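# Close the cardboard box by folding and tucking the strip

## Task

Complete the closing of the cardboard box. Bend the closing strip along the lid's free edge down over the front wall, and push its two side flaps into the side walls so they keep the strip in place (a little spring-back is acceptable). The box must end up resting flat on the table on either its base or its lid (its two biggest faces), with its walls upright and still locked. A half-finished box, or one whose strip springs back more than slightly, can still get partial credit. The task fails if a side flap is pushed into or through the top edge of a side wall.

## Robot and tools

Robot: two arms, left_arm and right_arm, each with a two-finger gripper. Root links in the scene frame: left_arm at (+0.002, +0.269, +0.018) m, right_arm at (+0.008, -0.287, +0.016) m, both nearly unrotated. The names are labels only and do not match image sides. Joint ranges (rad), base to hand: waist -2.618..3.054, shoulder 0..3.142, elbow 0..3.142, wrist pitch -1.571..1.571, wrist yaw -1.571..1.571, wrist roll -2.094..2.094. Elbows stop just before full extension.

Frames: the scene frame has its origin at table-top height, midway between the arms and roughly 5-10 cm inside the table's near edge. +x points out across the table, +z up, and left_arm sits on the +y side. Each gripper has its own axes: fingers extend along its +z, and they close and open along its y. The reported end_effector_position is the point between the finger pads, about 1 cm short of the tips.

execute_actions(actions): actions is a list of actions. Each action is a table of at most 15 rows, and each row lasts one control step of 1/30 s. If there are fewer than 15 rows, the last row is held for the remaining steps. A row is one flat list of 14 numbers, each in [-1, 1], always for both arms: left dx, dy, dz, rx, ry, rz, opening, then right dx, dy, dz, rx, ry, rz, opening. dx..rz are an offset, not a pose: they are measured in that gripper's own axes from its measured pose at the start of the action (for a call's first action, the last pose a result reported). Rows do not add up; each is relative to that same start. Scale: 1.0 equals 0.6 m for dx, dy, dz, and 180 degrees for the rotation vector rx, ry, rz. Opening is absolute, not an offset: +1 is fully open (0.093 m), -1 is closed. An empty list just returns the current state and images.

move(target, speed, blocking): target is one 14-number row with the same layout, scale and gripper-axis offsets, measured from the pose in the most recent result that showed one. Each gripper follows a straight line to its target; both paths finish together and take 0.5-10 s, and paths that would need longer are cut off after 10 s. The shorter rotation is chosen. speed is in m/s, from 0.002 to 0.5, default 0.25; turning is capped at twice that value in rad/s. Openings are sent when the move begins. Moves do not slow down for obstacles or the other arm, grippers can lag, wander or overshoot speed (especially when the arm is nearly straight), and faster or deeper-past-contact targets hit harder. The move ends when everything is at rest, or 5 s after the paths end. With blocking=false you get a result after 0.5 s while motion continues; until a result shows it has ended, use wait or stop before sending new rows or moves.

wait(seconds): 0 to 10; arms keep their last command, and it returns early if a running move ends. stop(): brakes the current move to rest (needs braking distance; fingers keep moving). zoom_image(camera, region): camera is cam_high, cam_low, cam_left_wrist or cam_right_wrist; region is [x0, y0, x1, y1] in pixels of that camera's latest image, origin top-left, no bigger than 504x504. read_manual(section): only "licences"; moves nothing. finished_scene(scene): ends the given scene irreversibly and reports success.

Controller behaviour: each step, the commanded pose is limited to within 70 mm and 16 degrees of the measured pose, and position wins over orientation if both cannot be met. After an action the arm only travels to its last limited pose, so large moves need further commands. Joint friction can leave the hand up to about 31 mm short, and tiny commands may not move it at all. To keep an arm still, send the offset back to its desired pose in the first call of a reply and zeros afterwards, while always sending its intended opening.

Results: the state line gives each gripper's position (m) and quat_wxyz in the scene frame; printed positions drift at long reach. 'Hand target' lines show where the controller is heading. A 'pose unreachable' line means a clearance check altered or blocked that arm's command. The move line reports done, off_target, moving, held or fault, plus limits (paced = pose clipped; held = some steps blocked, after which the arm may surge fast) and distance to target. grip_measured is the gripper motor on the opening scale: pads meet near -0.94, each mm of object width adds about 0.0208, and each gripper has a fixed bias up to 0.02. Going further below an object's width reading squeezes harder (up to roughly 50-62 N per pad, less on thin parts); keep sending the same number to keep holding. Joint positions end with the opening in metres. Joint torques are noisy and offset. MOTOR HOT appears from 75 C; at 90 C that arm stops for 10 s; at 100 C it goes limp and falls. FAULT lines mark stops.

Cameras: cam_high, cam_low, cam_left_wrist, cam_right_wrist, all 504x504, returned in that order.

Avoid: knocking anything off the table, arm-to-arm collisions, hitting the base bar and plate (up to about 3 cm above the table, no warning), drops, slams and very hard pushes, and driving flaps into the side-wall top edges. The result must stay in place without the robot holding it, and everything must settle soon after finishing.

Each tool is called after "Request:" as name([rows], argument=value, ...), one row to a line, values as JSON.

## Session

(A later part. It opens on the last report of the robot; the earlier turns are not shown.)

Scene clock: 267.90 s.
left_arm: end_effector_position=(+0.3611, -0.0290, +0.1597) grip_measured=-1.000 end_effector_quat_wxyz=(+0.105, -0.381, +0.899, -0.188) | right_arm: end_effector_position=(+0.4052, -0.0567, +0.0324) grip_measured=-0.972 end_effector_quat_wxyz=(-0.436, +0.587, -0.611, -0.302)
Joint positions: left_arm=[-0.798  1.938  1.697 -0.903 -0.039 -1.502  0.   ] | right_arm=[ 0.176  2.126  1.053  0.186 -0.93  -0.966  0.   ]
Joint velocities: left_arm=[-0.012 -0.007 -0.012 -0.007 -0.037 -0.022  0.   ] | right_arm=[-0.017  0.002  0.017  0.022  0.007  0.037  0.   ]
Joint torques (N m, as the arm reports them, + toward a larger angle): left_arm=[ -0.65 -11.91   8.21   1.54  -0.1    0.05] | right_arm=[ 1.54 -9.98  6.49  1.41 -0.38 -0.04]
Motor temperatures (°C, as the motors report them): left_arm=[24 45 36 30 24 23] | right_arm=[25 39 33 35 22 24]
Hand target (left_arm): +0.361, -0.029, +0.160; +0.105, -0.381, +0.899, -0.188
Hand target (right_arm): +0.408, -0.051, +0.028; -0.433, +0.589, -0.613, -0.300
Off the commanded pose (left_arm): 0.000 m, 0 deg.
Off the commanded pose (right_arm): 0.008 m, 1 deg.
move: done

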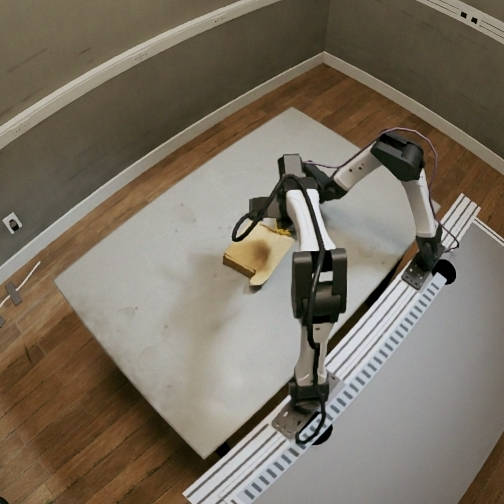

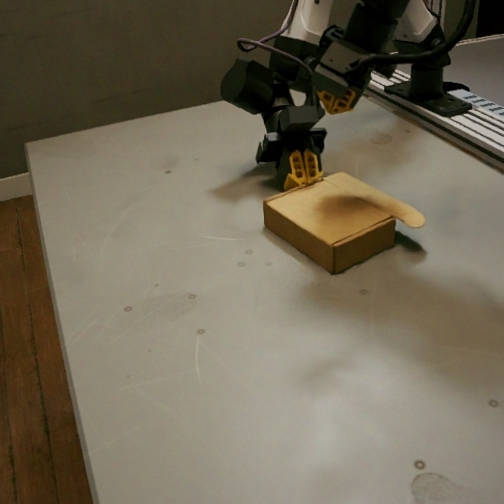

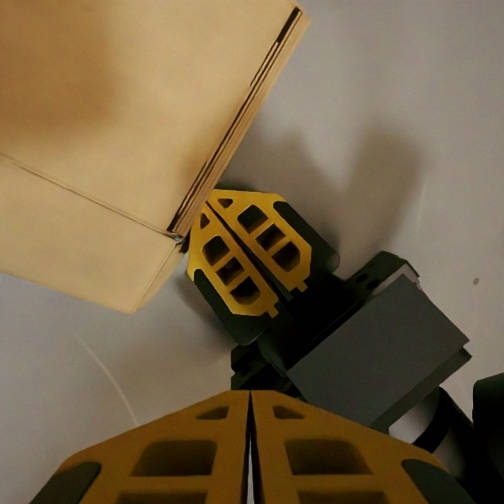

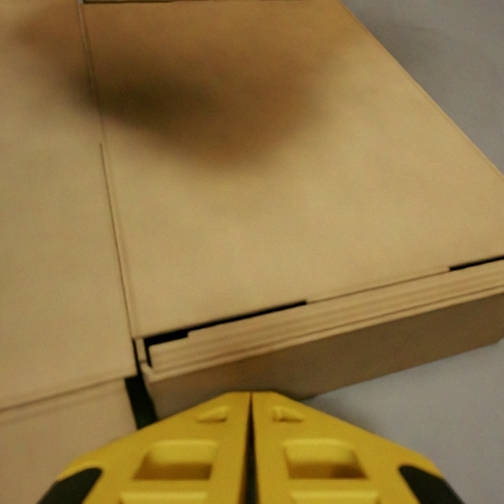

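Request:
move(target=[-0.145,0.083,0.162,0,0,0,-1, 0.032,-0.008,-0.058,0,0,0,-1], speed=0.06)

Request:
move(target=[0,0,0.015,0,0,0,-1, 0.01,0.085,-0.005,0,0,0,-1], speed=0.06)

Scene clock: 280.13 s.
left_arm: end_effector_position=(+0.4243, +0.0365, +0.0708) grip_measured=-1.000 end_effector_quat_wxyz=(+0.116, -0.382, +0.895, -0.197) | right_arm: end_effector_position=(+0.4036, -0.0956, +0.0237) grip_measured=-0.972 end_effector_quat_wxyz=(-0.431, +0.588, -0.615, -0.301)
Joint positions: left_arm=[-0.575  2.029  1.463 -0.55   0.047 -1.303  0.   ] | right_arm=[ 0.076  2.126  1.053  0.055 -0.98  -1.115  0.   ]
Joint velocities: left_arm=[ 0.022  0.002 -0.007 -0.037  0.022  0.066  0.   ] | right_arm=[-0.002 -0.007 -0.002 -0.022 -0.007  0.051  0.   ]
Joint torques (N m, as the arm reports them, + toward a larger angle): left_arm=[ -0.37 -10.49   6.23   1.75   0.05   0.14] | right_arm=[ -0.31 -12.3    5.76   0.95  -0.64  -0.09]
Motor temperatures (°C, as the motors report them): left_arm=[24 45 36 30 24 23] | right_arm=[25 39 33 35 22 24]
Hand target (left_arm): +0.420, +0.039, +0.053; +0.104, -0.381, +0.900, -0.186
Hand target (right_arm): +0.406, -0.097, +0.030; -0.434, +0.588, -0.612, -0.301
Off the commanded pose (left_arm): 0.017 m, 2 deg.
Off the commanded pose (right_arm): 0.008 m, 1 deg.
move: off_target (left_arm)

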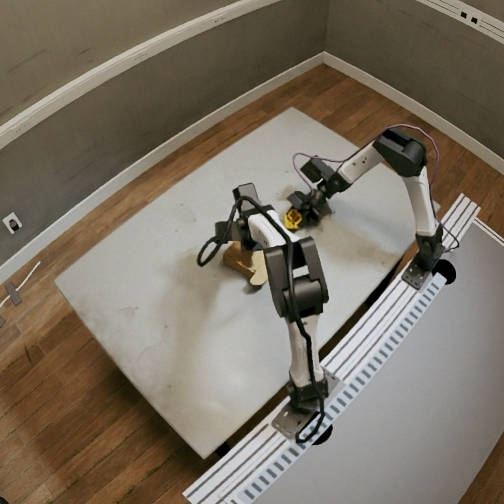

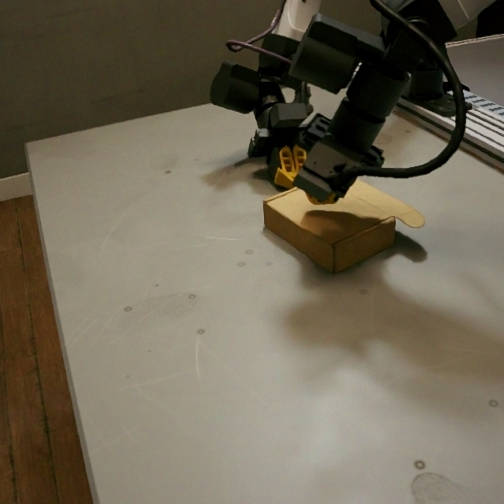

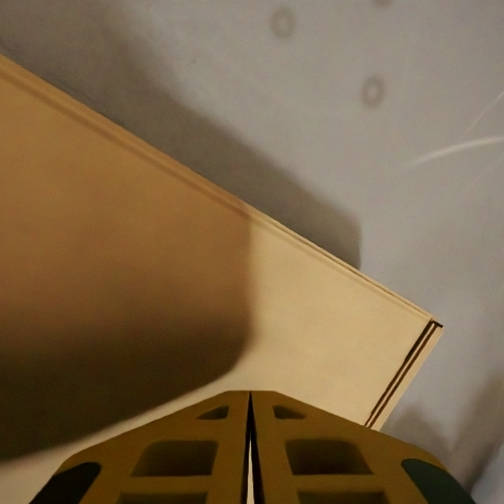

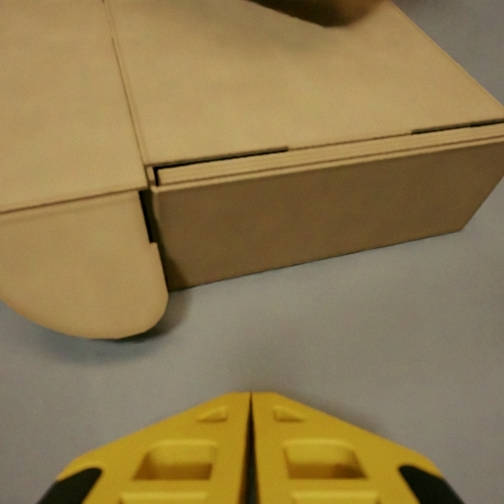

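Scene clock: 281.27 s.
left_arm: end_effector_position=(+0.4257, +0.0358, +0.0717) grip_measured=-1.000 end_effector_quat_wxyz=(+0.119, -0.382, +0.895, -0.200) | right_arm: end_effector_position=(+0.3652, -0.1002, +0.0183) grip_measured=-0.972 end_effector_quat_wxyz=(-0.441, +0.586, -0.612, -0.295)
Joint positions: left_arm=[-0.575  2.029  1.463 -0.543  0.047 -1.303  0.   ] | right_arm=[ 0.076  2.044  0.842  0.223 -0.98  -1.095  0.   ]
Joint velocities: left_arm=[ 0.002 -0.017 -0.007  0.037  0.007  0.022  0.   ] | right_arm=[ 0.002 -0.017 -0.017  0.051  0.022  0.007  0.   ]
Joint torques (N m, as the arm reports them, + toward a larger angle): left_arm=[ -0.8  -10.7    8.11   1.76  -0.03   0.04] | right_arm=[  1.8  -10.42   2.83   1.24  -0.44  -0.02]
Motor temperatures (°C, as the motors report them): left_arm=[24 45 36 30 24 23] | right_arm=[25 39 33 35 22 24]
Hand target (left_arm): +0.427, +0.034, +0.063; +0.116, -0.382, +0.895, -0.197
Hand target (right_arm): +0.354, -0.095, +0.013; -0.431, +0.588, -0.615, -0.301
Off the commanded pose (left_arm): 0.009 m, 0 deg.
Off the commanded pose (right_arm): 0.014 m, 1 deg.
move: off_target (right_arm)

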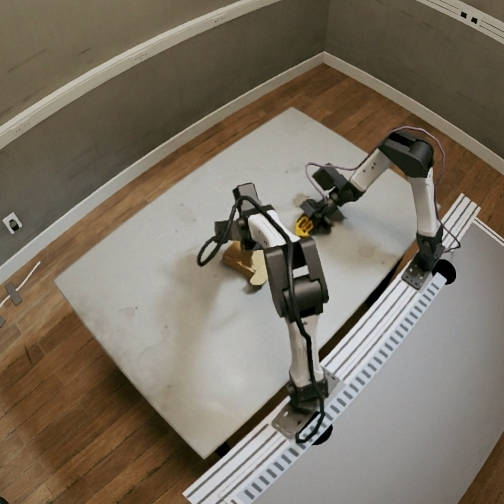

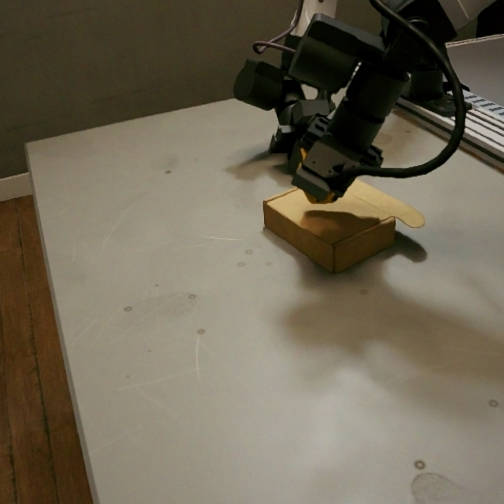

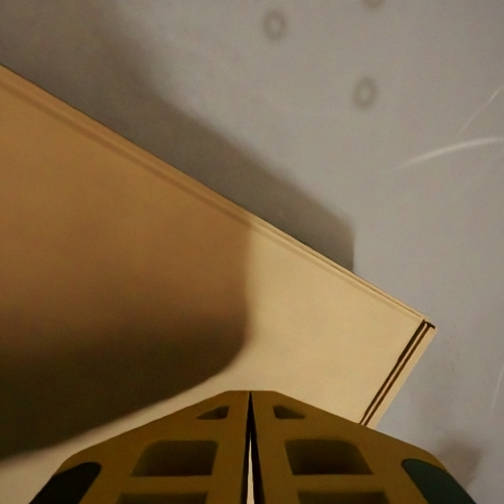

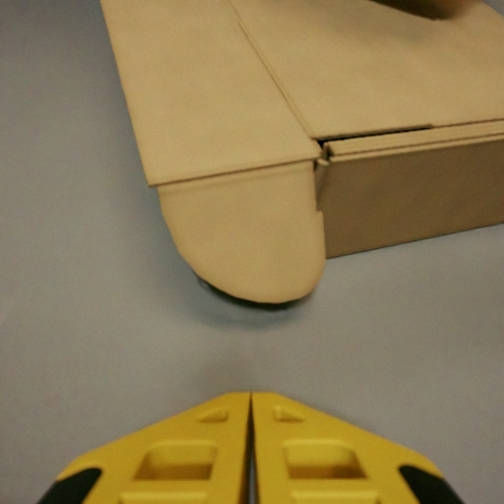

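Request:
move(target=[0,0.02,0.045,0,0,0,-1, -0.03,0,-0.015,0,0,0,-1], speed=0.04)

Request:
move(target=[0,0.005,0.015,0,0,0,-1, -0.05,-0.003,0.09,0,0,0,-1], speed=0.04)

Scene clock: 289.83 s.
left_arm: end_effector_position=(+0.4320, +0.0322, +0.0606) grip_measured=-1.000 end_effector_quat_wxyz=(+0.128, -0.380, +0.891, -0.212) | right_arm: end_effector_position=(+0.3661, -0.1009, +0.0386) grip_measured=-0.972 end_effector_quat_wxyz=(-0.449, +0.588, -0.607, -0.289)
Joint positions: left_arm=[-0.575  2.049  1.431 -0.459  0.047 -1.303  0.   ] | right_arm=[ 0.076  1.975  0.841  0.178 -0.98  -1.092  0.   ]
Joint velocities: left_arm=[-0.007  0.007 -0.017  0.051  0.051  0.007  0.   ] | right_arm=[ 0.012  0.002 -0.012  0.037 -0.007 -0.007  0.   ]
Joint torques (N m, as the arm reports them, + toward a larger angle): left_arm=[ -0.38 -10.56   6.27   1.84  -0.04   0.12] | right_arm=[  0.55 -10.25   4.96   1.06  -0.51  -0.02]
Motor temperatures (°C, as the motors report them): left_arm=[24 45 36 30 24 23] | right_arm=[25 39 32 35 22 24]
Hand target (left_arm): +0.428, +0.036, +0.043; +0.119, -0.382, +0.895, -0.200
Hand target (right_arm): +0.362, -0.100, +0.038; -0.442, +0.586, -0.612, -0.295
Off the commanded pose (left_arm): 0.019 m, 2 deg.
Off the commanded pose (right_arm): 0.004 m, 1 deg.
move: off_target (left_arm)

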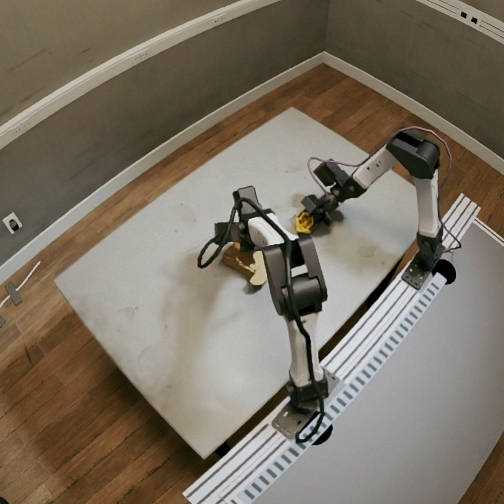

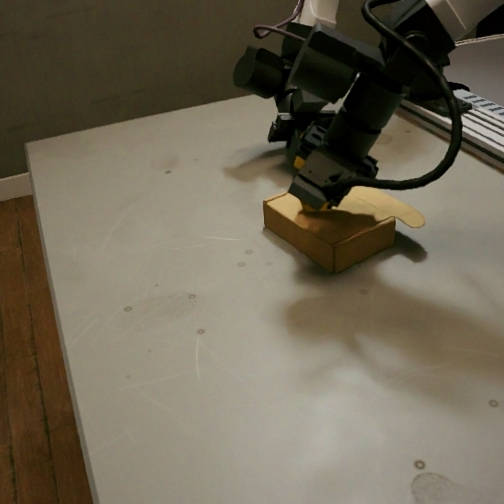

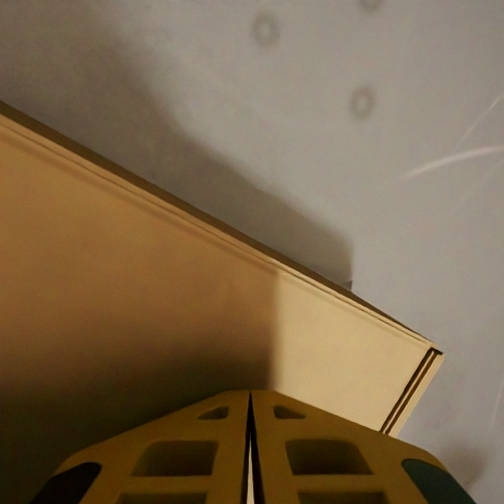

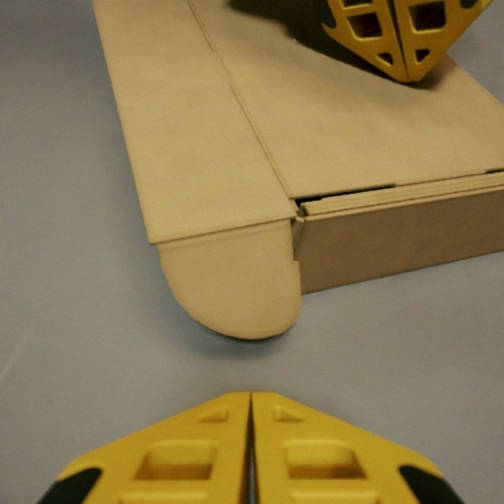

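Scene clock: 291.67 s.
left_arm: end_effector_position=(+0.4348, +0.0307, +0.0624) grip_measured=-1.000 end_effector_quat_wxyz=(+0.133, -0.379, +0.889, -0.217) | right_arm: end_effector_position=(+0.3712, -0.0450, +0.0465) grip_measured=-0.972 end_effector_quat_wxyz=(-0.453, +0.584, -0.606, -0.293)
Joint positions: left_arm=[-0.575  2.049  1.431 -0.444  0.047 -1.303  0.   ] | right_arm=[ 0.235  2.005  0.865  0.363 -0.885 -0.872  0.   ]
Joint velocities: left_arm=[-0.022  0.007 -0.017 -0.037  0.007  0.037  0.   ] | right_arm=[-0.002  0.012  0.007  0.007  0.022 -0.037  0.   ]
Joint torques (N m, as the arm reports them, + toward a larger angle): left_arm=[ -0.64 -11.2    7.2    1.87  -0.04   0.08] | right_arm=[ 1.53 -8.67  6.6   1.57 -0.35 -0.03]
Motor temperatures (°C, as the motors report them): left_arm=[24 45 36 30 24 23] | right_arm=[25 39 32 35 22 24]
Hand target (left_arm): +0.433, +0.031, +0.051; +0.128, -0.380, +0.891, -0.211
Hand target (right_arm): +0.375, -0.039, +0.044; -0.451, +0.586, -0.607, -0.291
Off the commanded pose (left_arm): 0.011 m, 1 deg.
Off the commanded pose (right_arm): 0.008 m, 1 deg.
move: off_target (left_arm)

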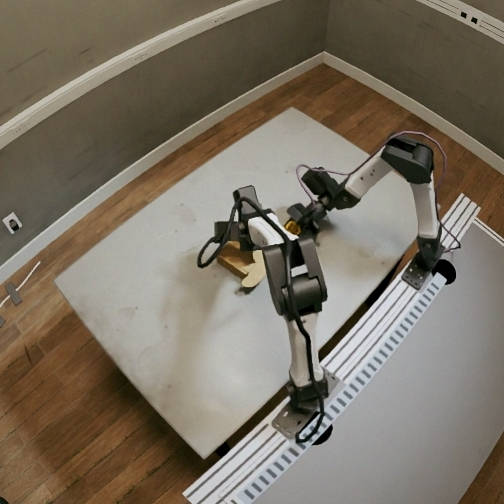

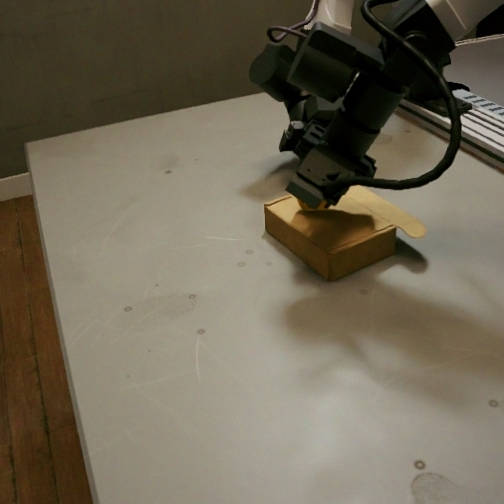

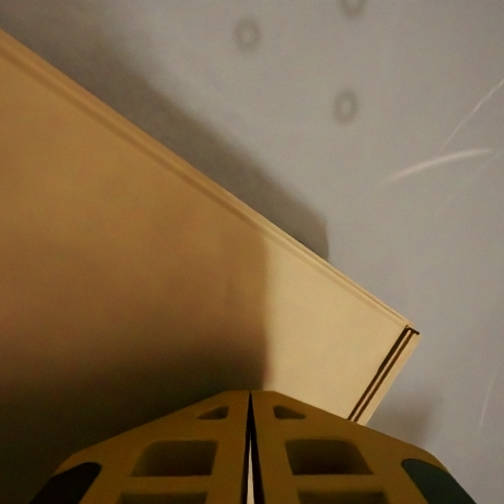

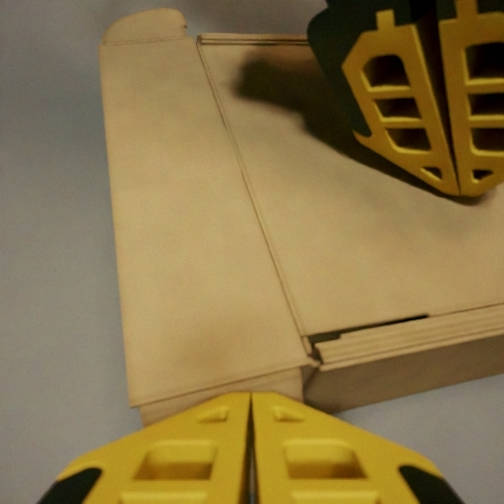

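Request:
move(target=[0,0.02,0.05,0,0,0,-1, 0.03,0.01,0.045,0,0,0,-1], speed=0.04)

Request:
move(target=[0,0.02,0.05,0,0,0,-1, 0.0,0,-0.08,0,0,0,-1], speed=0.04)

Scene clock: 301.50 s.
left_arm: end_effector_position=(+0.4480, +0.0236, +0.0595) grip_measured=-1.000 end_effector_quat_wxyz=(+0.151, -0.376, +0.882, -0.240) | right_arm: end_effector_position=(+0.3739, -0.0334, +0.0251) grip_measured=-0.972 end_effector_quat_wxyz=(-0.459, +0.582, -0.603, -0.293)
Joint positions: left_arm=[-0.575  2.072  1.422 -0.351  0.047 -1.303  0.   ] | right_arm=[ 0.261  2.102  0.865  0.502 -0.87  -0.833  0.   ]
Joint velocities: left_arm=[-0.007  0.017  0.012 -0.007  0.022  0.007  0.   ] | right_arm=[ 0.022 -0.007 -0.002 -0.022  0.037 -0.037  0.   ]
Joint torques (N m, as the arm reports them, + toward a larger angle): left_arm=[-0.44 -9.94  5.78  1.9  -0.04  0.11] | right_arm=[ 1.64 -9.26  4.99  1.63 -0.32 -0.04]
Motor temperatures (°C, as the motors report them): left_arm=[24 45 36 30 24 23] | right_arm=[25 38 33 36 22 24]
Hand target (left_arm): +0.439, +0.029, +0.031; +0.133, -0.379, +0.889, -0.217
Hand target (right_arm): +0.372, -0.028, +0.019; -0.453, +0.584, -0.606, -0.294
Off the commanded pose (left_arm): 0.031 m, 3 deg.
Off the commanded pose (right_arm): 0.009 m, 1 deg.
move: off_target (left_arm)

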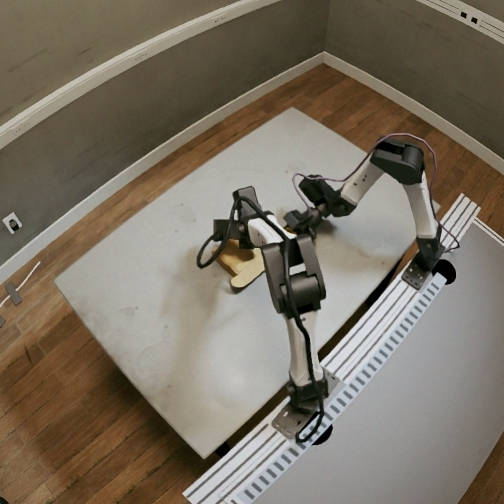

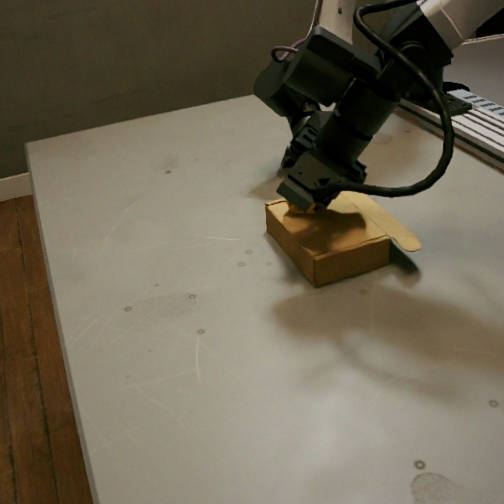

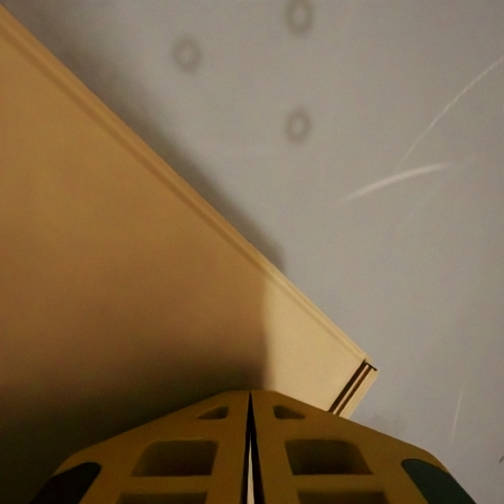

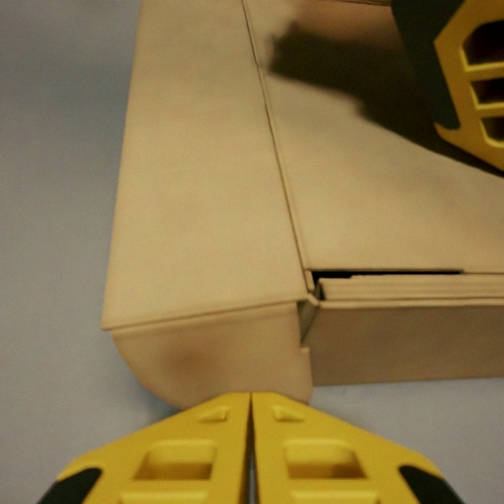

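Scene clock: 303.13 s.
left_arm: end_effector_position=(+0.4631, +0.0156, +0.0590) grip_measured=-1.000 end_effector_quat_wxyz=(+0.172, -0.371, +0.873, -0.265) | right_arm: end_effector_position=(+0.3763, -0.0730, +0.0505) grip_measured=-0.972 end_effector_quat_wxyz=(-0.471, +0.586, -0.597, -0.281)
Joint positions: left_arm=[-0.575  2.1    1.422 -0.255  0.047 -1.303  0.   ] | right_arm=[ 0.153  1.982  0.844  0.338 -0.937 -0.961  0.   ]
Joint velocities: left_arm=[ 0.007 -0.012  0.012  0.022  0.007 -0.007  0.   ] | right_arm=[-0.002 -0.012 -0.007 -0.051 -0.081  0.037  0.   ]
Joint torques (N m, as the arm reports them, + toward a larger angle): left_arm=[-0.35 -9.83  6.34  1.93 -0.03  0.13] | right_arm=[ -0.28 -10.56   3.3    1.23  -0.55  -0.13]
Motor temperatures (°C, as the motors report them): left_arm=[24 45 36 31 24 23] | right_arm=[25 38 33 36 22 24]
Hand target (left_arm): +0.453, +0.021, +0.029; +0.151, -0.376, +0.882, -0.240
Hand target (right_arm): +0.365, -0.077, +0.044; -0.458, +0.583, -0.604, -0.292
Off the commanded pose (left_arm): 0.033 m, 4 deg.
Off the commanded pose (right_arm): 0.014 m, 2 deg.
move: off_target (left_arm, right_arm)

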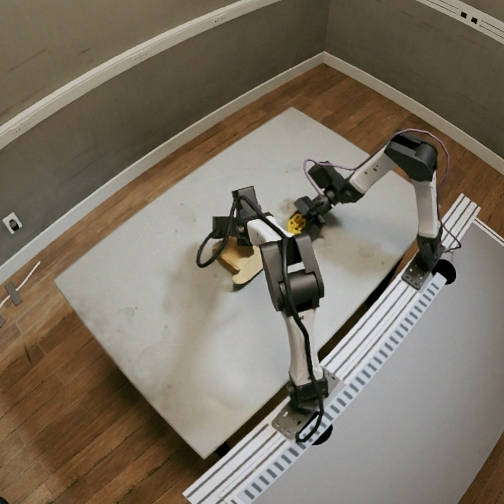

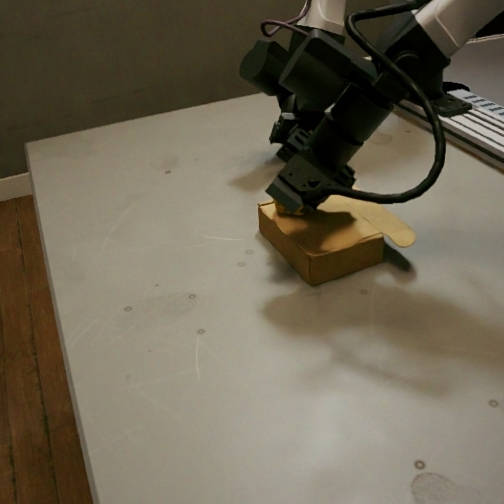

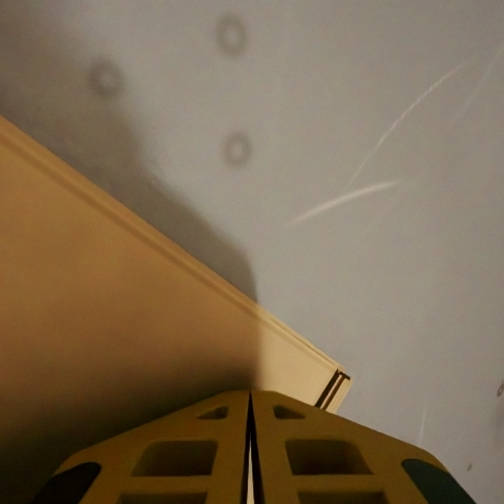

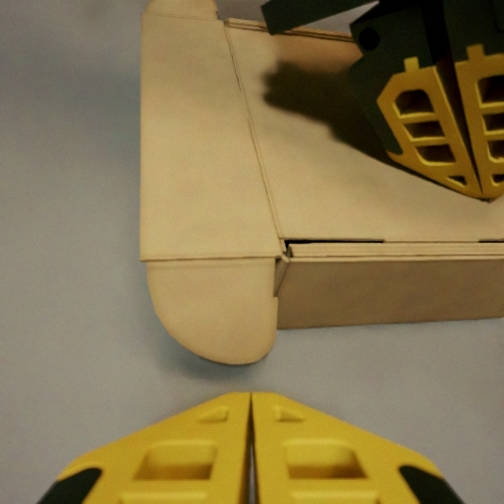

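Request:
move(target=[0,0,-0.25,0,0,0,-1, 0.0,0,-0.1,0,0,0,-1], speed=0.12)

Scene clock: 320.17 s.
left_arm: end_effector_position=(+0.3960, +0.0630, +0.1844) grip_measured=-1.000 end_effector_quat_wxyz=(+0.182, -0.371, +0.868, -0.275) | right_arm: end_effector_position=(+0.3662, -0.1254, +0.0721) grip_measured=-0.972 end_effector_quat_wxyz=(-0.471, +0.590, -0.596, -0.274)
Joint positions: left_arm=[-0.554  1.66   1.339 -0.583  0.055 -1.288  0.   ] | right_arm=[ 0.003  1.856  0.844  0.035 -1.023 -1.183  0.   ]
Joint velocities: left_arm=[-0.002 -0.002  0.007 -0.081 -0.037 -0.007  0.   ] | right_arm=[ 0.012 -0.012  0.002 -0.051 -0.11  -0.007  0.   ]
Joint torques (N m, as the arm reports them, + toward a larger angle): left_arm=[ -0.21 -10.4    7.12   1.81   0.04   0.18] | right_arm=[-0.46 -9.69  5.37  0.99 -0.62 -0.1 ]
Motor temperatures (°C, as the motors report them): left_arm=[24 44 35 31 24 23] | right_arm=[25 39 31 35 22 24]
Hand target (left_arm): +0.388, +0.069, +0.178; +0.172, -0.371, +0.873, -0.265
Hand target (right_arm): +0.363, -0.127, +0.074; -0.469, +0.588, -0.597, -0.279
Off the commanded pose (left_arm): 0.010 m, 2 deg.
Off the commanded pose (right_arm): 0.005 m, 1 deg.
move: done

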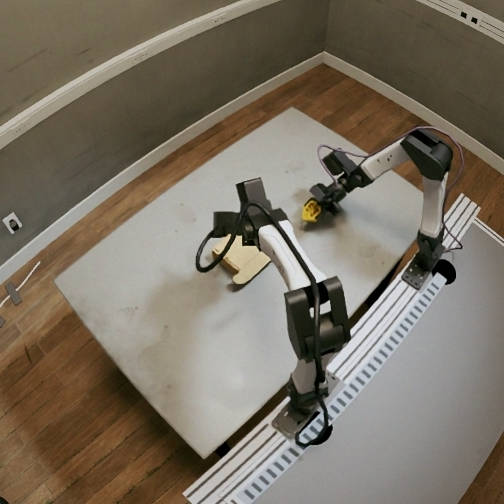

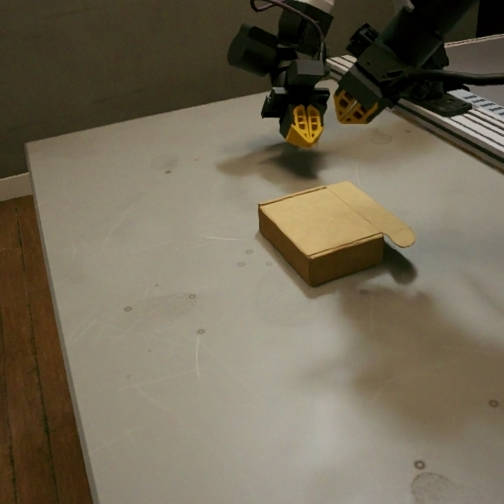

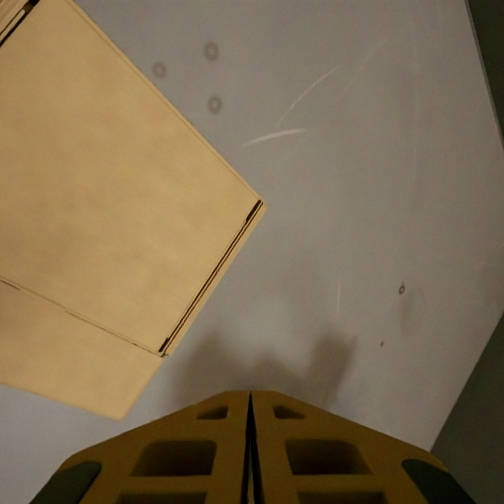

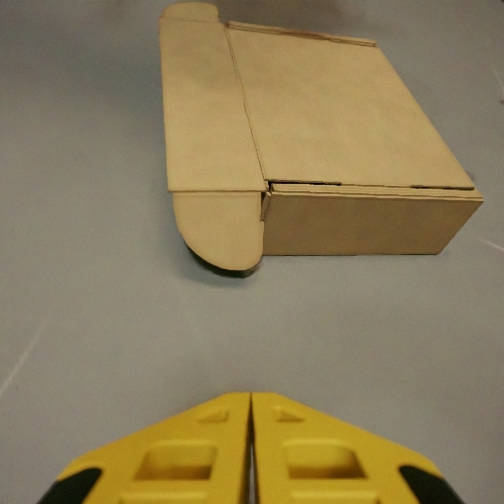

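Request:
move(target=[-0.029,0.081,0.237,0,0,0,-1, 0.0,0,-0.05,0,0,0,-1], speed=0.08)

Request:
move(target=[0.164,0.054,-0.023,0,0,0,-1, 0.0,0,0,0,0,0,-1], speed=0.05)

Scene clock: 331.47 s.
left_arm: end_effector_position=(+0.4576, +0.0495, +0.0604) grip_measured=-1.000 end_effector_quat_wxyz=(+0.191, -0.371, +0.864, -0.282) | right_arm: end_effector_position=(+0.3521, -0.1500, +0.0734) grip_measured=-0.972 end_effector_quat_wxyz=(-0.460, +0.589, -0.603, -0.279)
Joint positions: left_arm=[-0.511  2.009  1.257 -0.131  0.078 -1.257  0.   ] | right_arm=[-0.073  1.818  0.844 -0.149 -1.053 -1.323  0.   ]
Joint velocities: left_arm=[-0.002 -0.002 -0.022  0.022  0.022 -0.007  0.   ] | right_arm=[ 0.002 -0.002 -0.002  0.007  0.037 -0.037  0.   ]
Joint torques (N m, as the arm reports them, + toward a larger angle): left_arm=[ -0.12 -10.34   6.89   2.25   0.     0.18] | right_arm=[-0.42 -9.33  7.17  0.75 -0.64 -0.12]
Motor temperatures (°C, as the motors report them): left_arm=[24 43 35 31 24 23] | right_arm=[25 39 32 34 23 24]
Hand target (left_arm): +0.455, +0.052, +0.046; +0.182, -0.371, +0.868, -0.275
Hand target (right_arm): +0.359, -0.152, +0.084; -0.469, +0.591, -0.597, -0.274
Off the commanded pose (left_arm): 0.016 m, 1 deg.
Off the commanded pose (right_arm): 0.013 m, 2 deg.
move: off_target (left_arm, right_arm)

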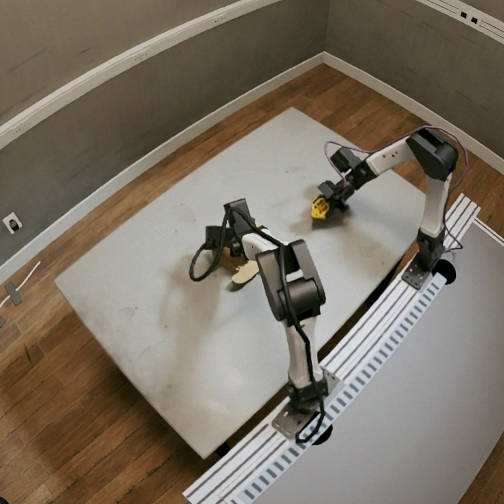

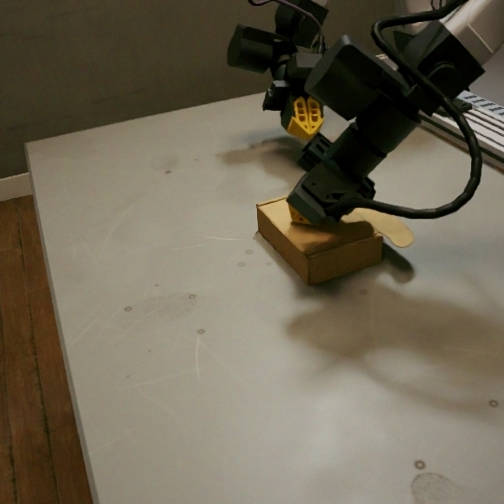

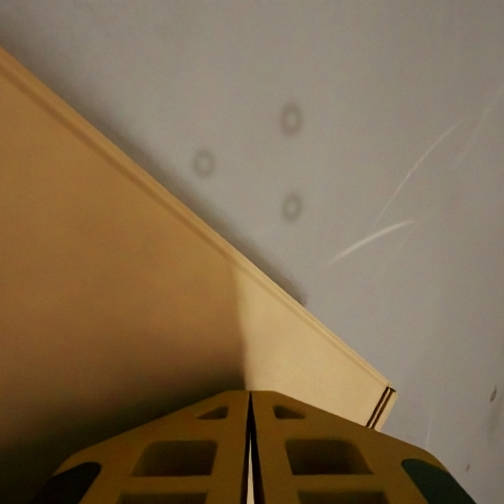

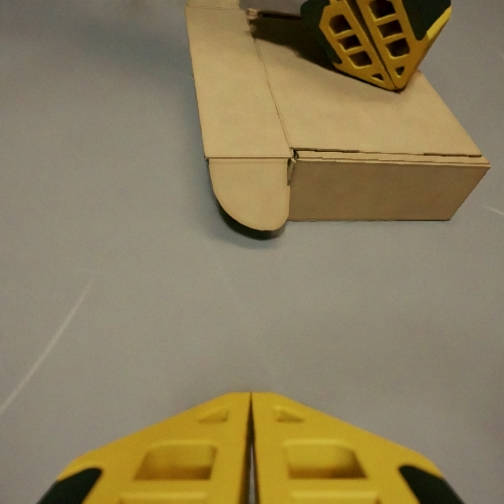

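Scene clock: 333.87 s.
left_arm: end_effector_position=(+0.3865, -0.0072, +0.0564) grip_measured=-1.000 end_effector_quat_wxyz=(+0.209, -0.369, +0.853, -0.305) | right_arm: end_effector_position=(+0.3521, -0.1500, +0.0734) grip_measured=-0.972 end_effector_quat_wxyz=(-0.460, +0.589, -0.603, -0.279)
Joint positions: left_arm=[-0.737  1.9    1.023  0.057 -0.074 -1.431  0.   ] | right_arm=[-0.073  1.818  0.844 -0.149 -1.053 -1.323  0.   ]
Joint velocities: left_arm=[ 0.002  0.017 -0.007 -0.007  0.022  0.022  0.   ] | right_arm=[-0.012 -0.012 -0.012 -0.007 -0.022  0.007  0.   ]
Joint torques (N m, as the arm reports them, + toward a larger angle): left_arm=[ -1.75 -10.84   4.46   1.84  -0.12  -0.01] | right_arm=[ 0.12 -8.86  5.55  0.95 -0.58 -0.07]
Motor temperatures (°C, as the motors report them): left_arm=[24 44 35 31 24 23] | right_arm=[25 39 32 34 23 24]
Hand target (left_arm): +0.370, -0.002, +0.040; +0.192, -0.370, +0.864, -0.283
Hand target (right_arm): +0.352, -0.150, +0.073; -0.460, +0.589, -0.603, -0.279
Off the commanded pose (left_arm): 0.026 m, 4 deg.
Off the commanded pose (right_arm): 0.000 m, 0 deg.
move: off_target (left_arm)

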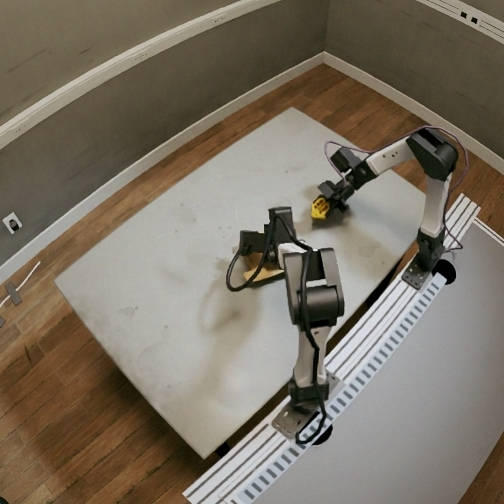

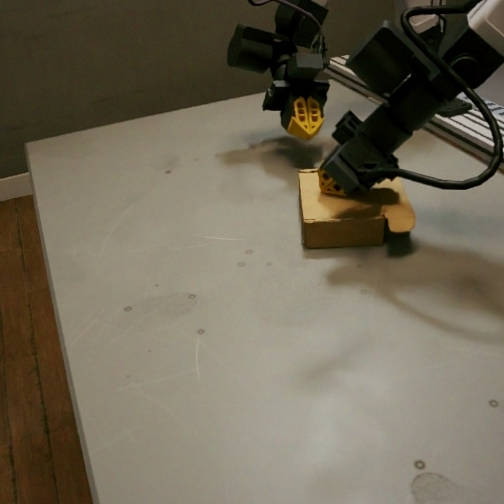

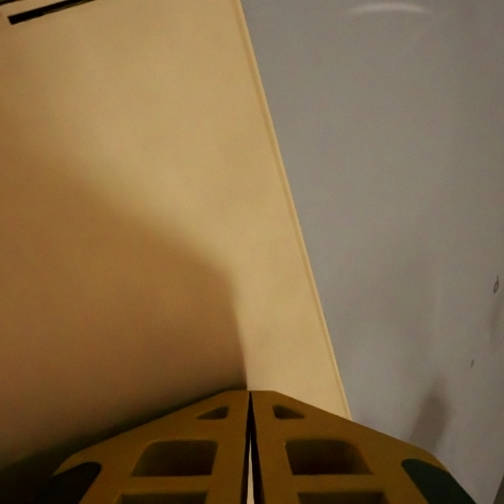

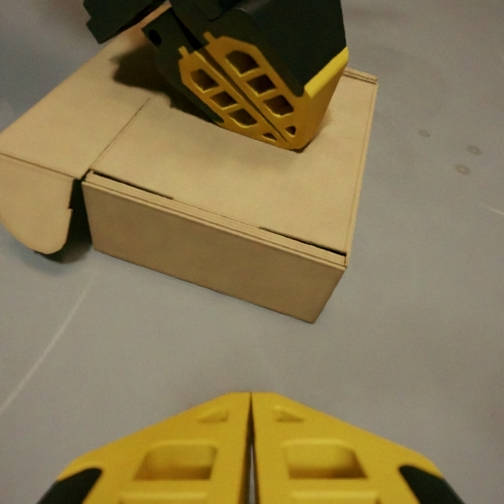

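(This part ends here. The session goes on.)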